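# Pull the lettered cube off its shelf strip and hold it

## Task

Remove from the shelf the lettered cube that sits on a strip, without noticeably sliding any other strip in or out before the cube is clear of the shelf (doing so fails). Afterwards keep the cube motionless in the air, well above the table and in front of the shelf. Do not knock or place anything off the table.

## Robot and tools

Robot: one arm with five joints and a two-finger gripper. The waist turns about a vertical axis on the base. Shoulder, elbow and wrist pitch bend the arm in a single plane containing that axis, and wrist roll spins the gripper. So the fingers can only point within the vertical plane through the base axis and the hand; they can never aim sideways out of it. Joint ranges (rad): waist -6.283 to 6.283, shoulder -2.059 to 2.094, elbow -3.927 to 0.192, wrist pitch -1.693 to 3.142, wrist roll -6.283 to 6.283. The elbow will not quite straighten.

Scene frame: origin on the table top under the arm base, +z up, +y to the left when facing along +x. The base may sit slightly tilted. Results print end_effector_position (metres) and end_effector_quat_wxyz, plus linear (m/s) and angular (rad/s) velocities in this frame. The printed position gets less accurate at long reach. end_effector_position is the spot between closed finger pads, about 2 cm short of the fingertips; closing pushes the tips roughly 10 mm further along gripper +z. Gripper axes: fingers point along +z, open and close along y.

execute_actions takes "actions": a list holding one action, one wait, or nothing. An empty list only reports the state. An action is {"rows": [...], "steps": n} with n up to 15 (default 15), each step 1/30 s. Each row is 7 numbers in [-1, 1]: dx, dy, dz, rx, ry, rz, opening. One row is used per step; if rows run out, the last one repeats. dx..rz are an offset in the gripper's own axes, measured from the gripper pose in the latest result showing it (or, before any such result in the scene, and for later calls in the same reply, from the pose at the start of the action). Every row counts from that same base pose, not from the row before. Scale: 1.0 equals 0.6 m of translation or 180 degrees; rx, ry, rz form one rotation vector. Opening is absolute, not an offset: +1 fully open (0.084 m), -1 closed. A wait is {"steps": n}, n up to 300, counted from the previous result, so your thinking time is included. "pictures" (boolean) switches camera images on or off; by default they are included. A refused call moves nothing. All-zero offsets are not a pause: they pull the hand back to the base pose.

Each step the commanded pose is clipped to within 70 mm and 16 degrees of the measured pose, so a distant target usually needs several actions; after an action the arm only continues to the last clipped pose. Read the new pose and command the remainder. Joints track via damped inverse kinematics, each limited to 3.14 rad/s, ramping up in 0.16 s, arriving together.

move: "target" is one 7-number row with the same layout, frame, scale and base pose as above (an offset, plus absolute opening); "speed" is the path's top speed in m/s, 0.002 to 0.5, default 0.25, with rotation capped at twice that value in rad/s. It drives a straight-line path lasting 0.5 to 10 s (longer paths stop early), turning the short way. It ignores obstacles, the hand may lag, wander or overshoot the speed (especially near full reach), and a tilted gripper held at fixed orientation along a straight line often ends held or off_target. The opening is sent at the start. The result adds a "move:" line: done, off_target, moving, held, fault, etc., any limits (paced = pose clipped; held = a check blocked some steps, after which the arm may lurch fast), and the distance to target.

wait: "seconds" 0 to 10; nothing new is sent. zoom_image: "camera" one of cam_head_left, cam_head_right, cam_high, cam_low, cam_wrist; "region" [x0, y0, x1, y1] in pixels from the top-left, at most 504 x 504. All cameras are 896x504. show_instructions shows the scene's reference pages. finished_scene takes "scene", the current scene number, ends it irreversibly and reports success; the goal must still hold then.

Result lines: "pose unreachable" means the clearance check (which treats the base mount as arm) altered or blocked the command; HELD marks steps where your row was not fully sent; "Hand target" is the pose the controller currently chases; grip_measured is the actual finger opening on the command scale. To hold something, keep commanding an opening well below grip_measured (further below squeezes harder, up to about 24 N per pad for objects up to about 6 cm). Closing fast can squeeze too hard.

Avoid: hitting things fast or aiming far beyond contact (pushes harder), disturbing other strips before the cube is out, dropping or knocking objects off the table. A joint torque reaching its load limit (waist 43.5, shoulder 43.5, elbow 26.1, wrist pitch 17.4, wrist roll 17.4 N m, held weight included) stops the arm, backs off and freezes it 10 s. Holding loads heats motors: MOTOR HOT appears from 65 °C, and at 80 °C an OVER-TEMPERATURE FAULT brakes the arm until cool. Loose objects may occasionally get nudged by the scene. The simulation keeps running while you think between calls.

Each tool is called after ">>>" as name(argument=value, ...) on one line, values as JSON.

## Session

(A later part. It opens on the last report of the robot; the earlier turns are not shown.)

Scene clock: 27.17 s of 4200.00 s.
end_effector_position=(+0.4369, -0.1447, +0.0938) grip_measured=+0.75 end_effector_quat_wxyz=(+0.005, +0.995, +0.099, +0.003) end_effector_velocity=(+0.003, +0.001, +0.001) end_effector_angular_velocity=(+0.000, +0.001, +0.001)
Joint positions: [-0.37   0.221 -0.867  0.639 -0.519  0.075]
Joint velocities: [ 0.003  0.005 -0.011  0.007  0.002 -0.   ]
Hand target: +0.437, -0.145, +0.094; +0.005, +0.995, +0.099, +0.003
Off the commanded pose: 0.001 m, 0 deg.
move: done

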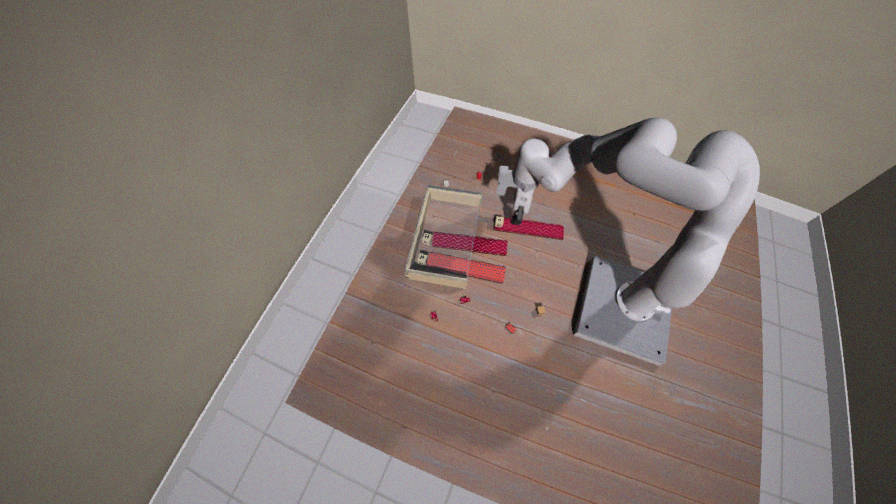

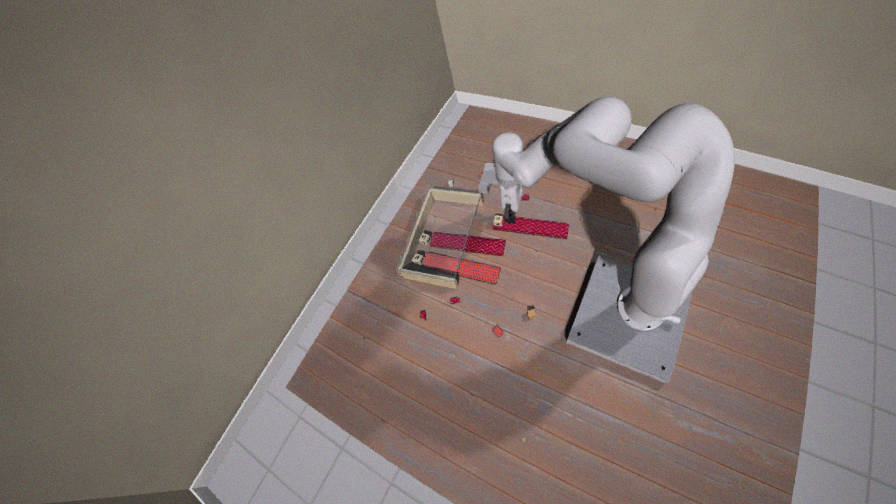

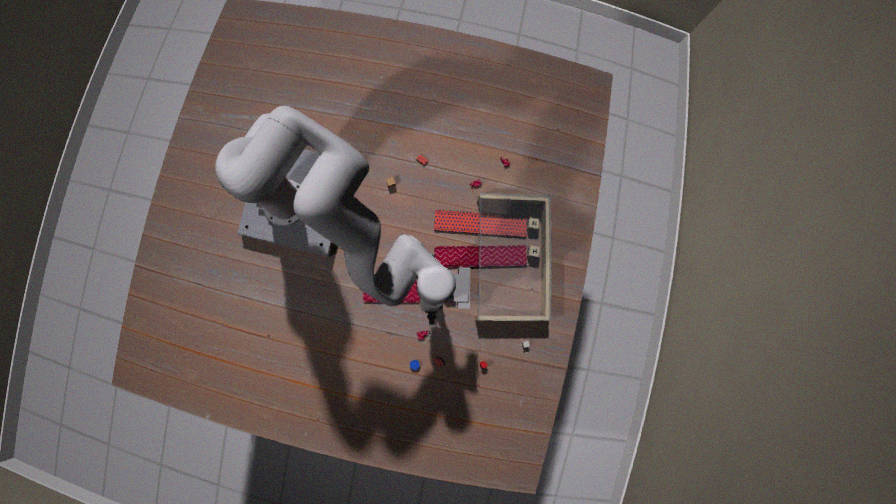

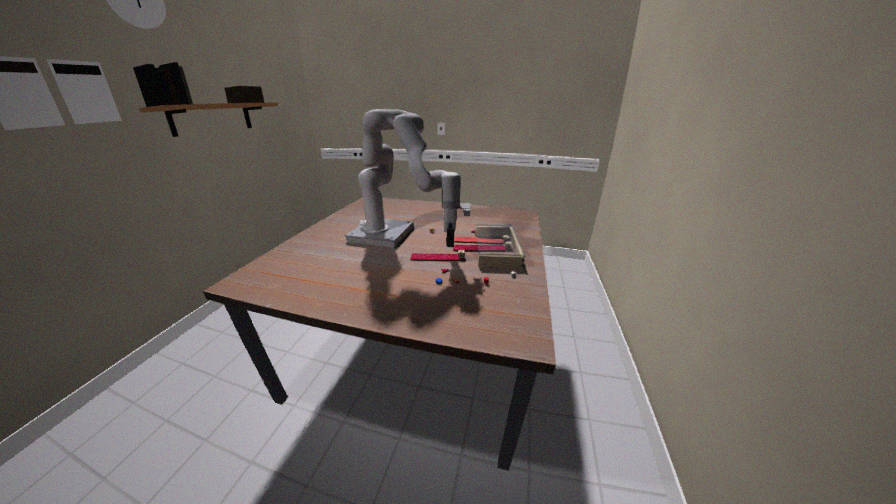

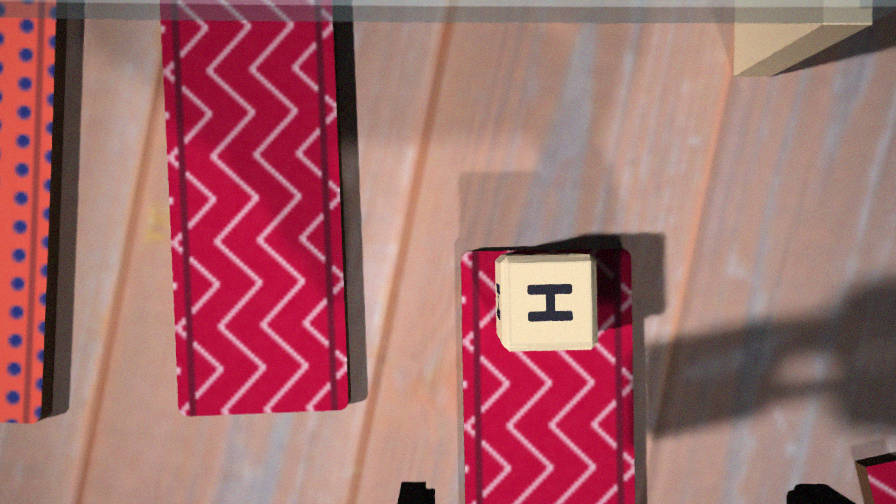

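>>> move(target=[0.076,-0.009,0.102,0,0,0,0.4], speed=0.12)

>>> move(target=[0,0,0,0,0,0,-0.65])

>>> move(target=[0,0,-0.27,0,0,0,-0.65], speed=0.2)

Scene clock: 33.37 s of 4200.00 s.
end_effector_position=(+0.4808, -0.1308, +0.0331) grip_measured=+0.39 end_effector_quat_wxyz=(+0.005, +0.995, +0.099, +0.003) end_effector_velocity=(+0.001, +0.001, -0.002) end_effector_angular_velocity=(+0.000, +0.001, +0.002)
Joint positions: [-0.315  0.466 -1.015  0.541 -0.464  0.061]
Joint velocities: [ 0.002  0.009 -0.007 -0.     0.001 -0.   ]
Hand target: +0.481, -0.131, +0.033; +0.005, +0.995, +0.099, +0.003
Off the commanded pose: 0.000 m, 0 deg.
After step 90, 2.00 s passed at rest.
move: done

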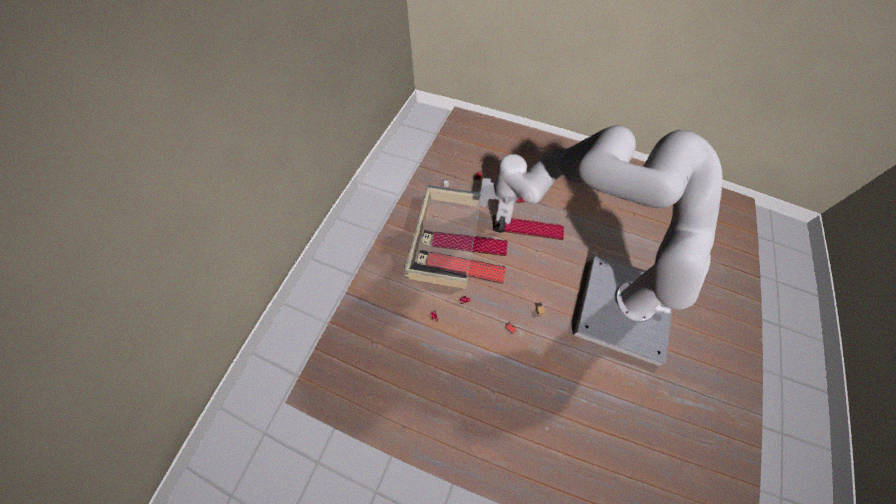

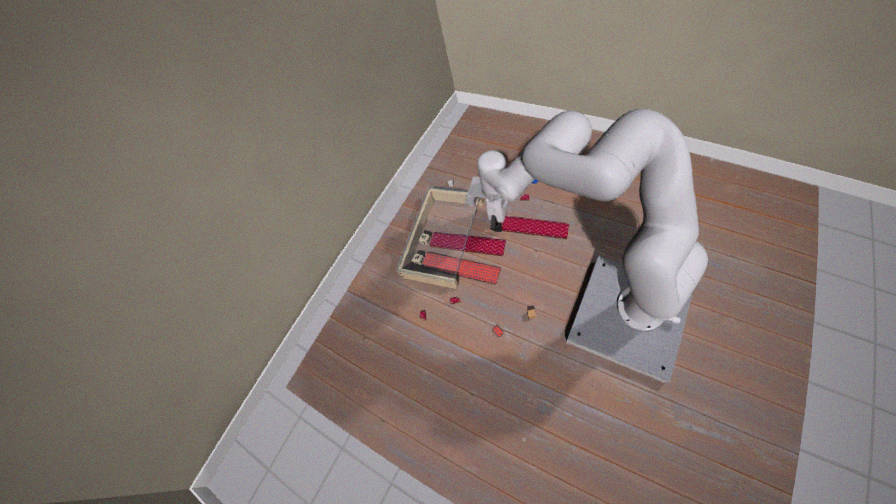

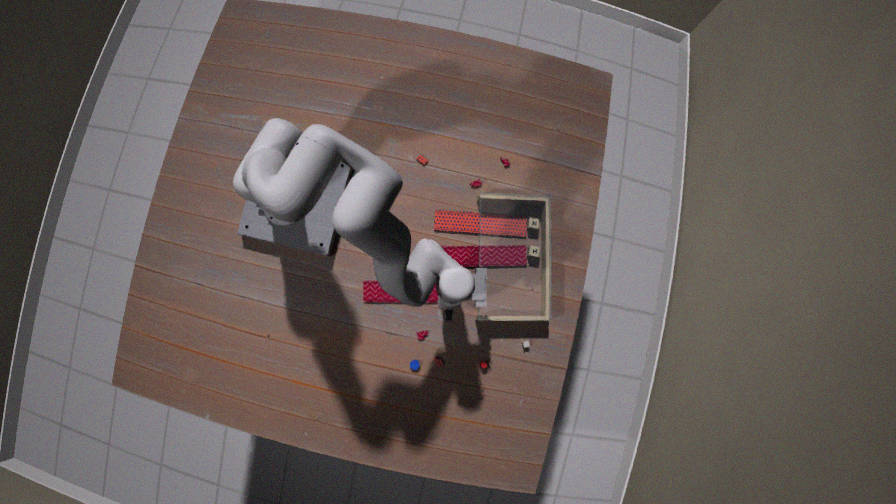

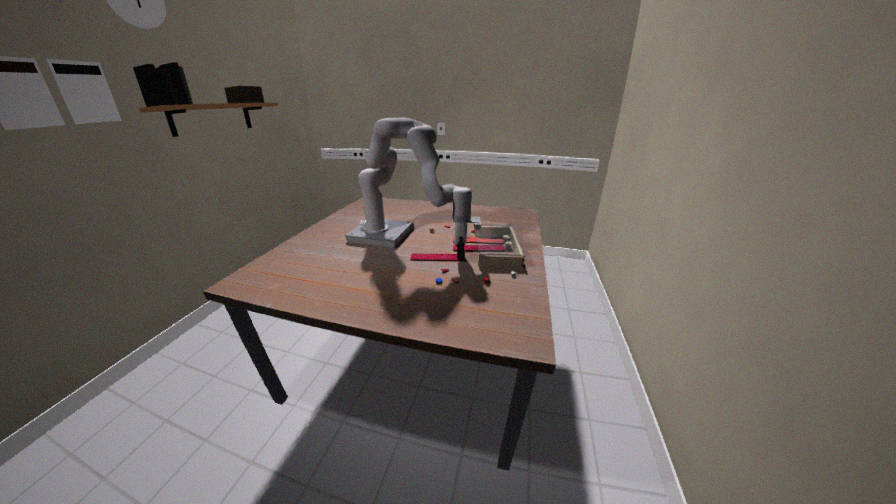

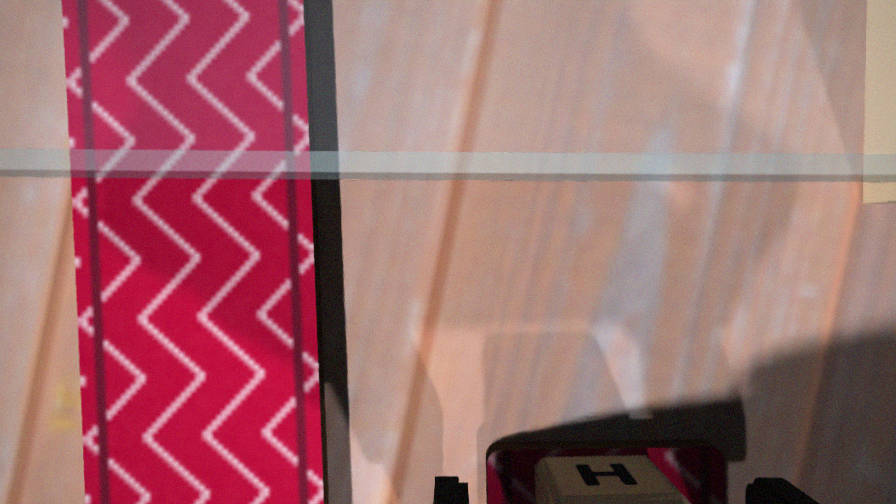

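Scene clock: 33.87 s of 4200.00 s.
end_effector_position=(+0.4807, -0.1308, +0.0331) grip_measured=-0.39 end_effector_quat_wxyz=(+0.005, +0.995, +0.099, +0.003) end_effector_velocity=(-0.000, -0.001, -0.000) end_effector_angular_velocity=(+0.000, +0.000, -0.000)
Joint positions: [-0.315  0.466 -1.015  0.541 -0.464  0.027]
Joint velocities: [-0.001  0.     0.    -0.    -0.001 -0.   ]
Hand target: +0.481, -0.131, +0.033; +0.005, +0.995, +0.099, +0.003
Off the commanded pose: 0.000 m, 0 deg.
move: done

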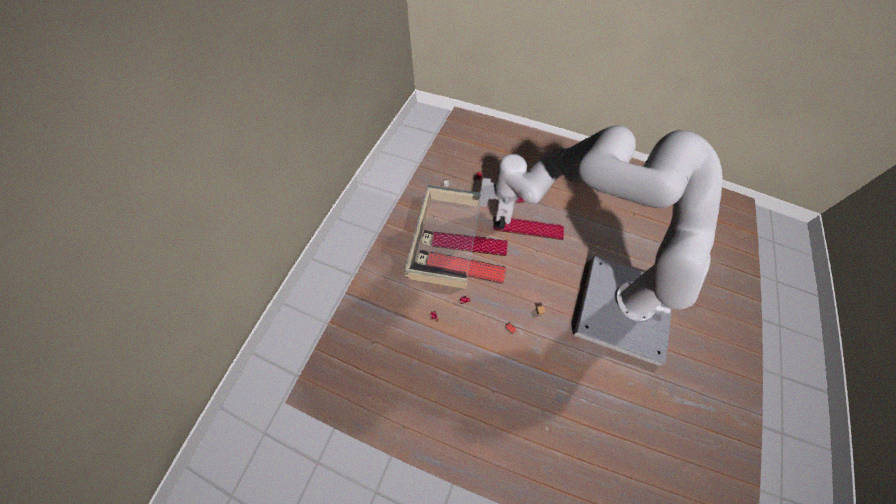

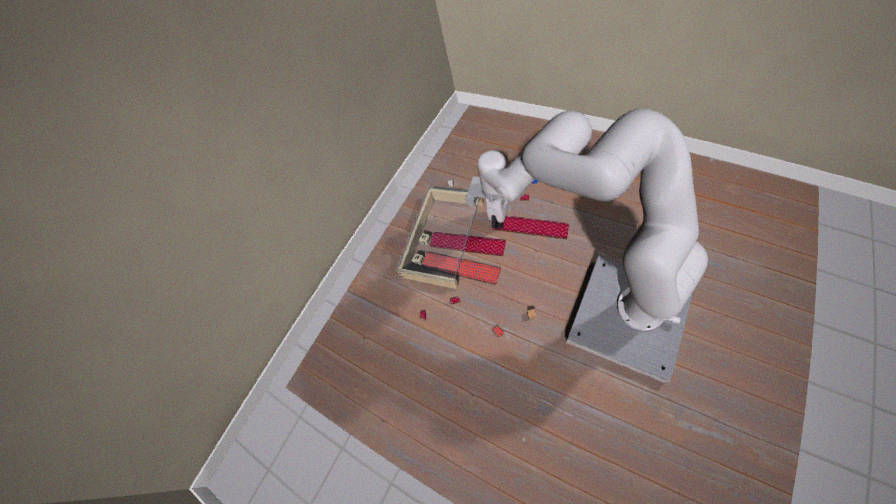

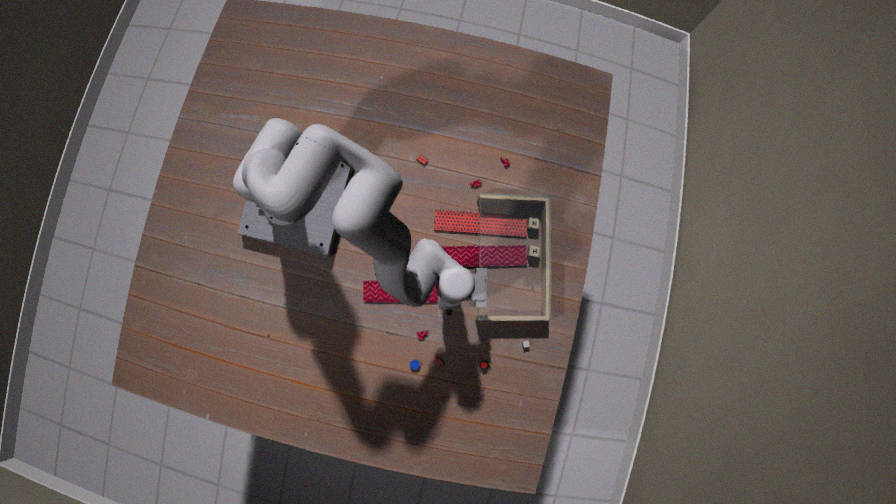

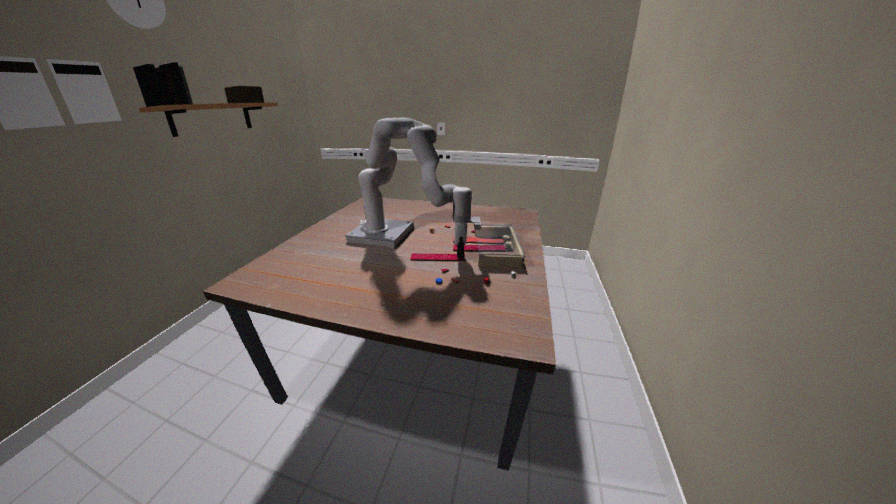

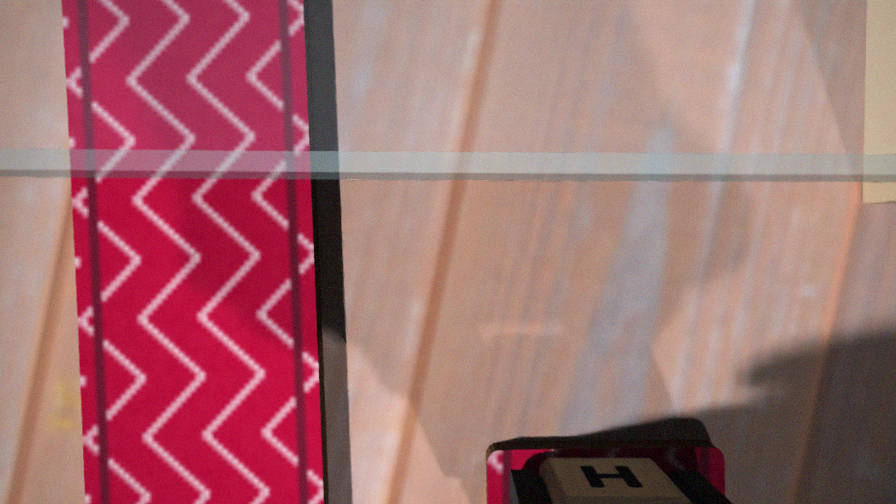

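Scene clock: 35.33 s of 4200.00 s.
end_effector_position=(+0.4795, -0.1293, +0.1947) grip_measured=-0.39 end_effector_quat_wxyz=(+0.005, +0.995, +0.099, +0.003) end_effector_velocity=(+0.001, -0.000, +0.003) end_effector_angular_velocity=(-0.001, -0.002, -0.001)
Joint positions: [-0.315  0.147 -1.104  0.951 -0.464  0.027]
Joint velocities: [-0.    -0.004 -0.004  0.005  0.001  0.   ]
Hand target: +0.480, -0.129, +0.195; +0.005, +0.995, +0.099, +0.003
Off the commanded pose: 0.000 m, 0 deg.
move: done

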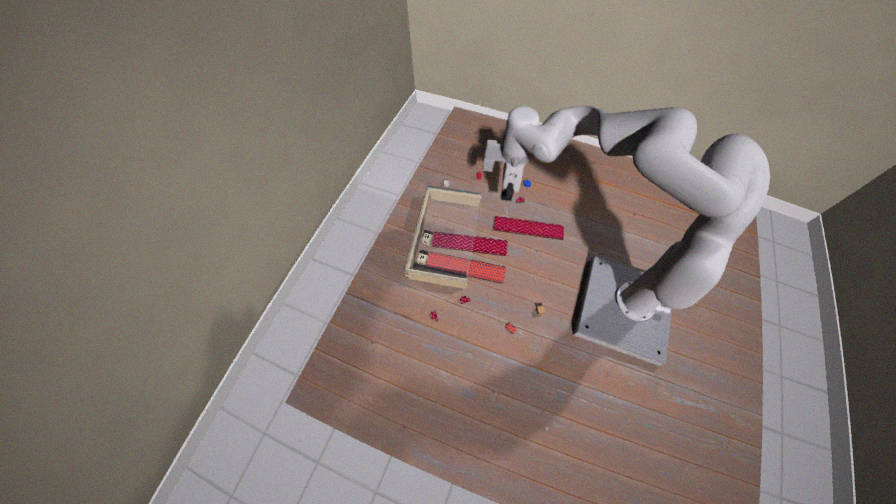

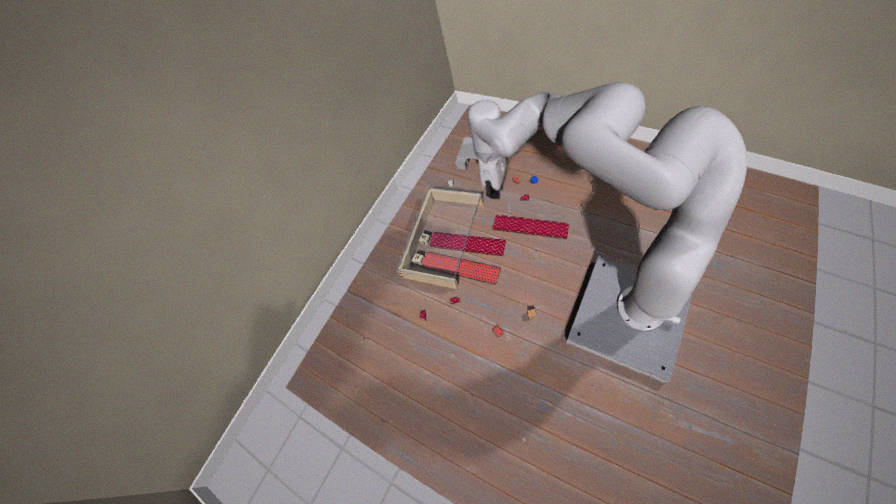

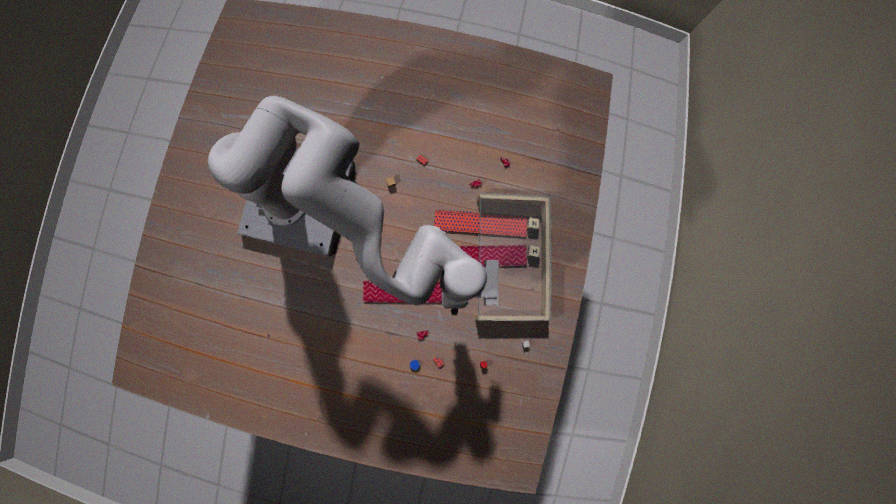

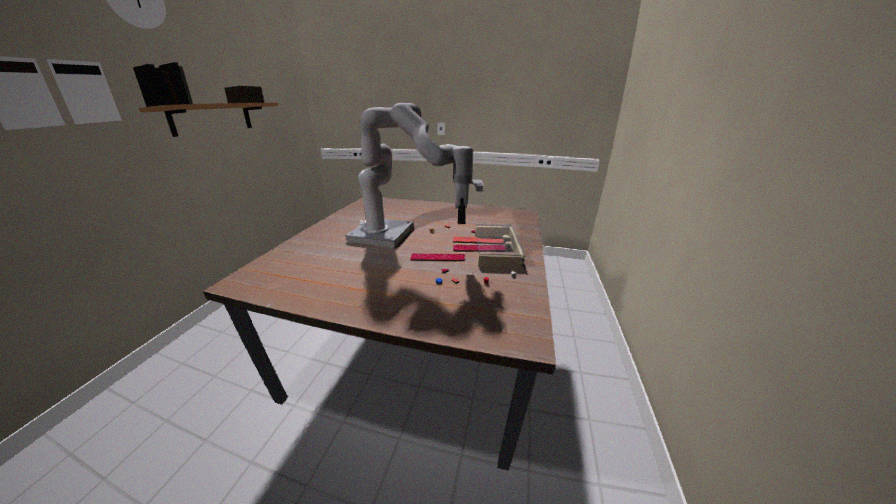

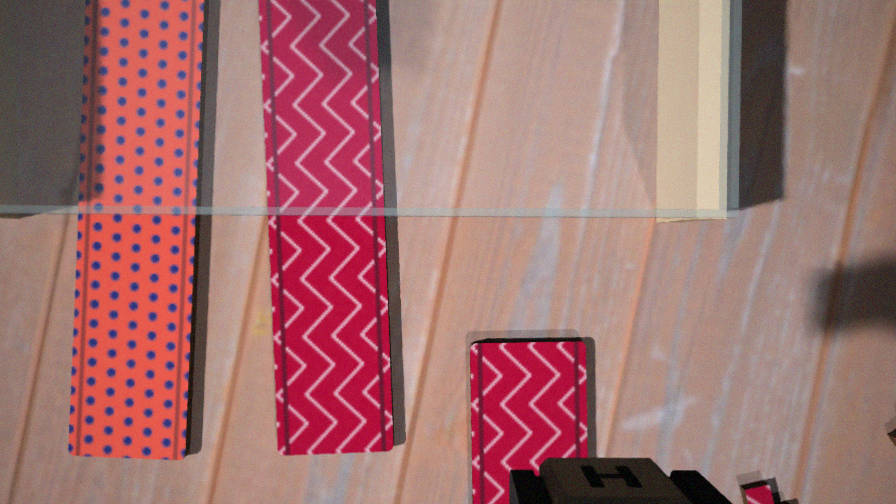

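>>> finished_scene(scene=2)

The scene is finished: the task was done.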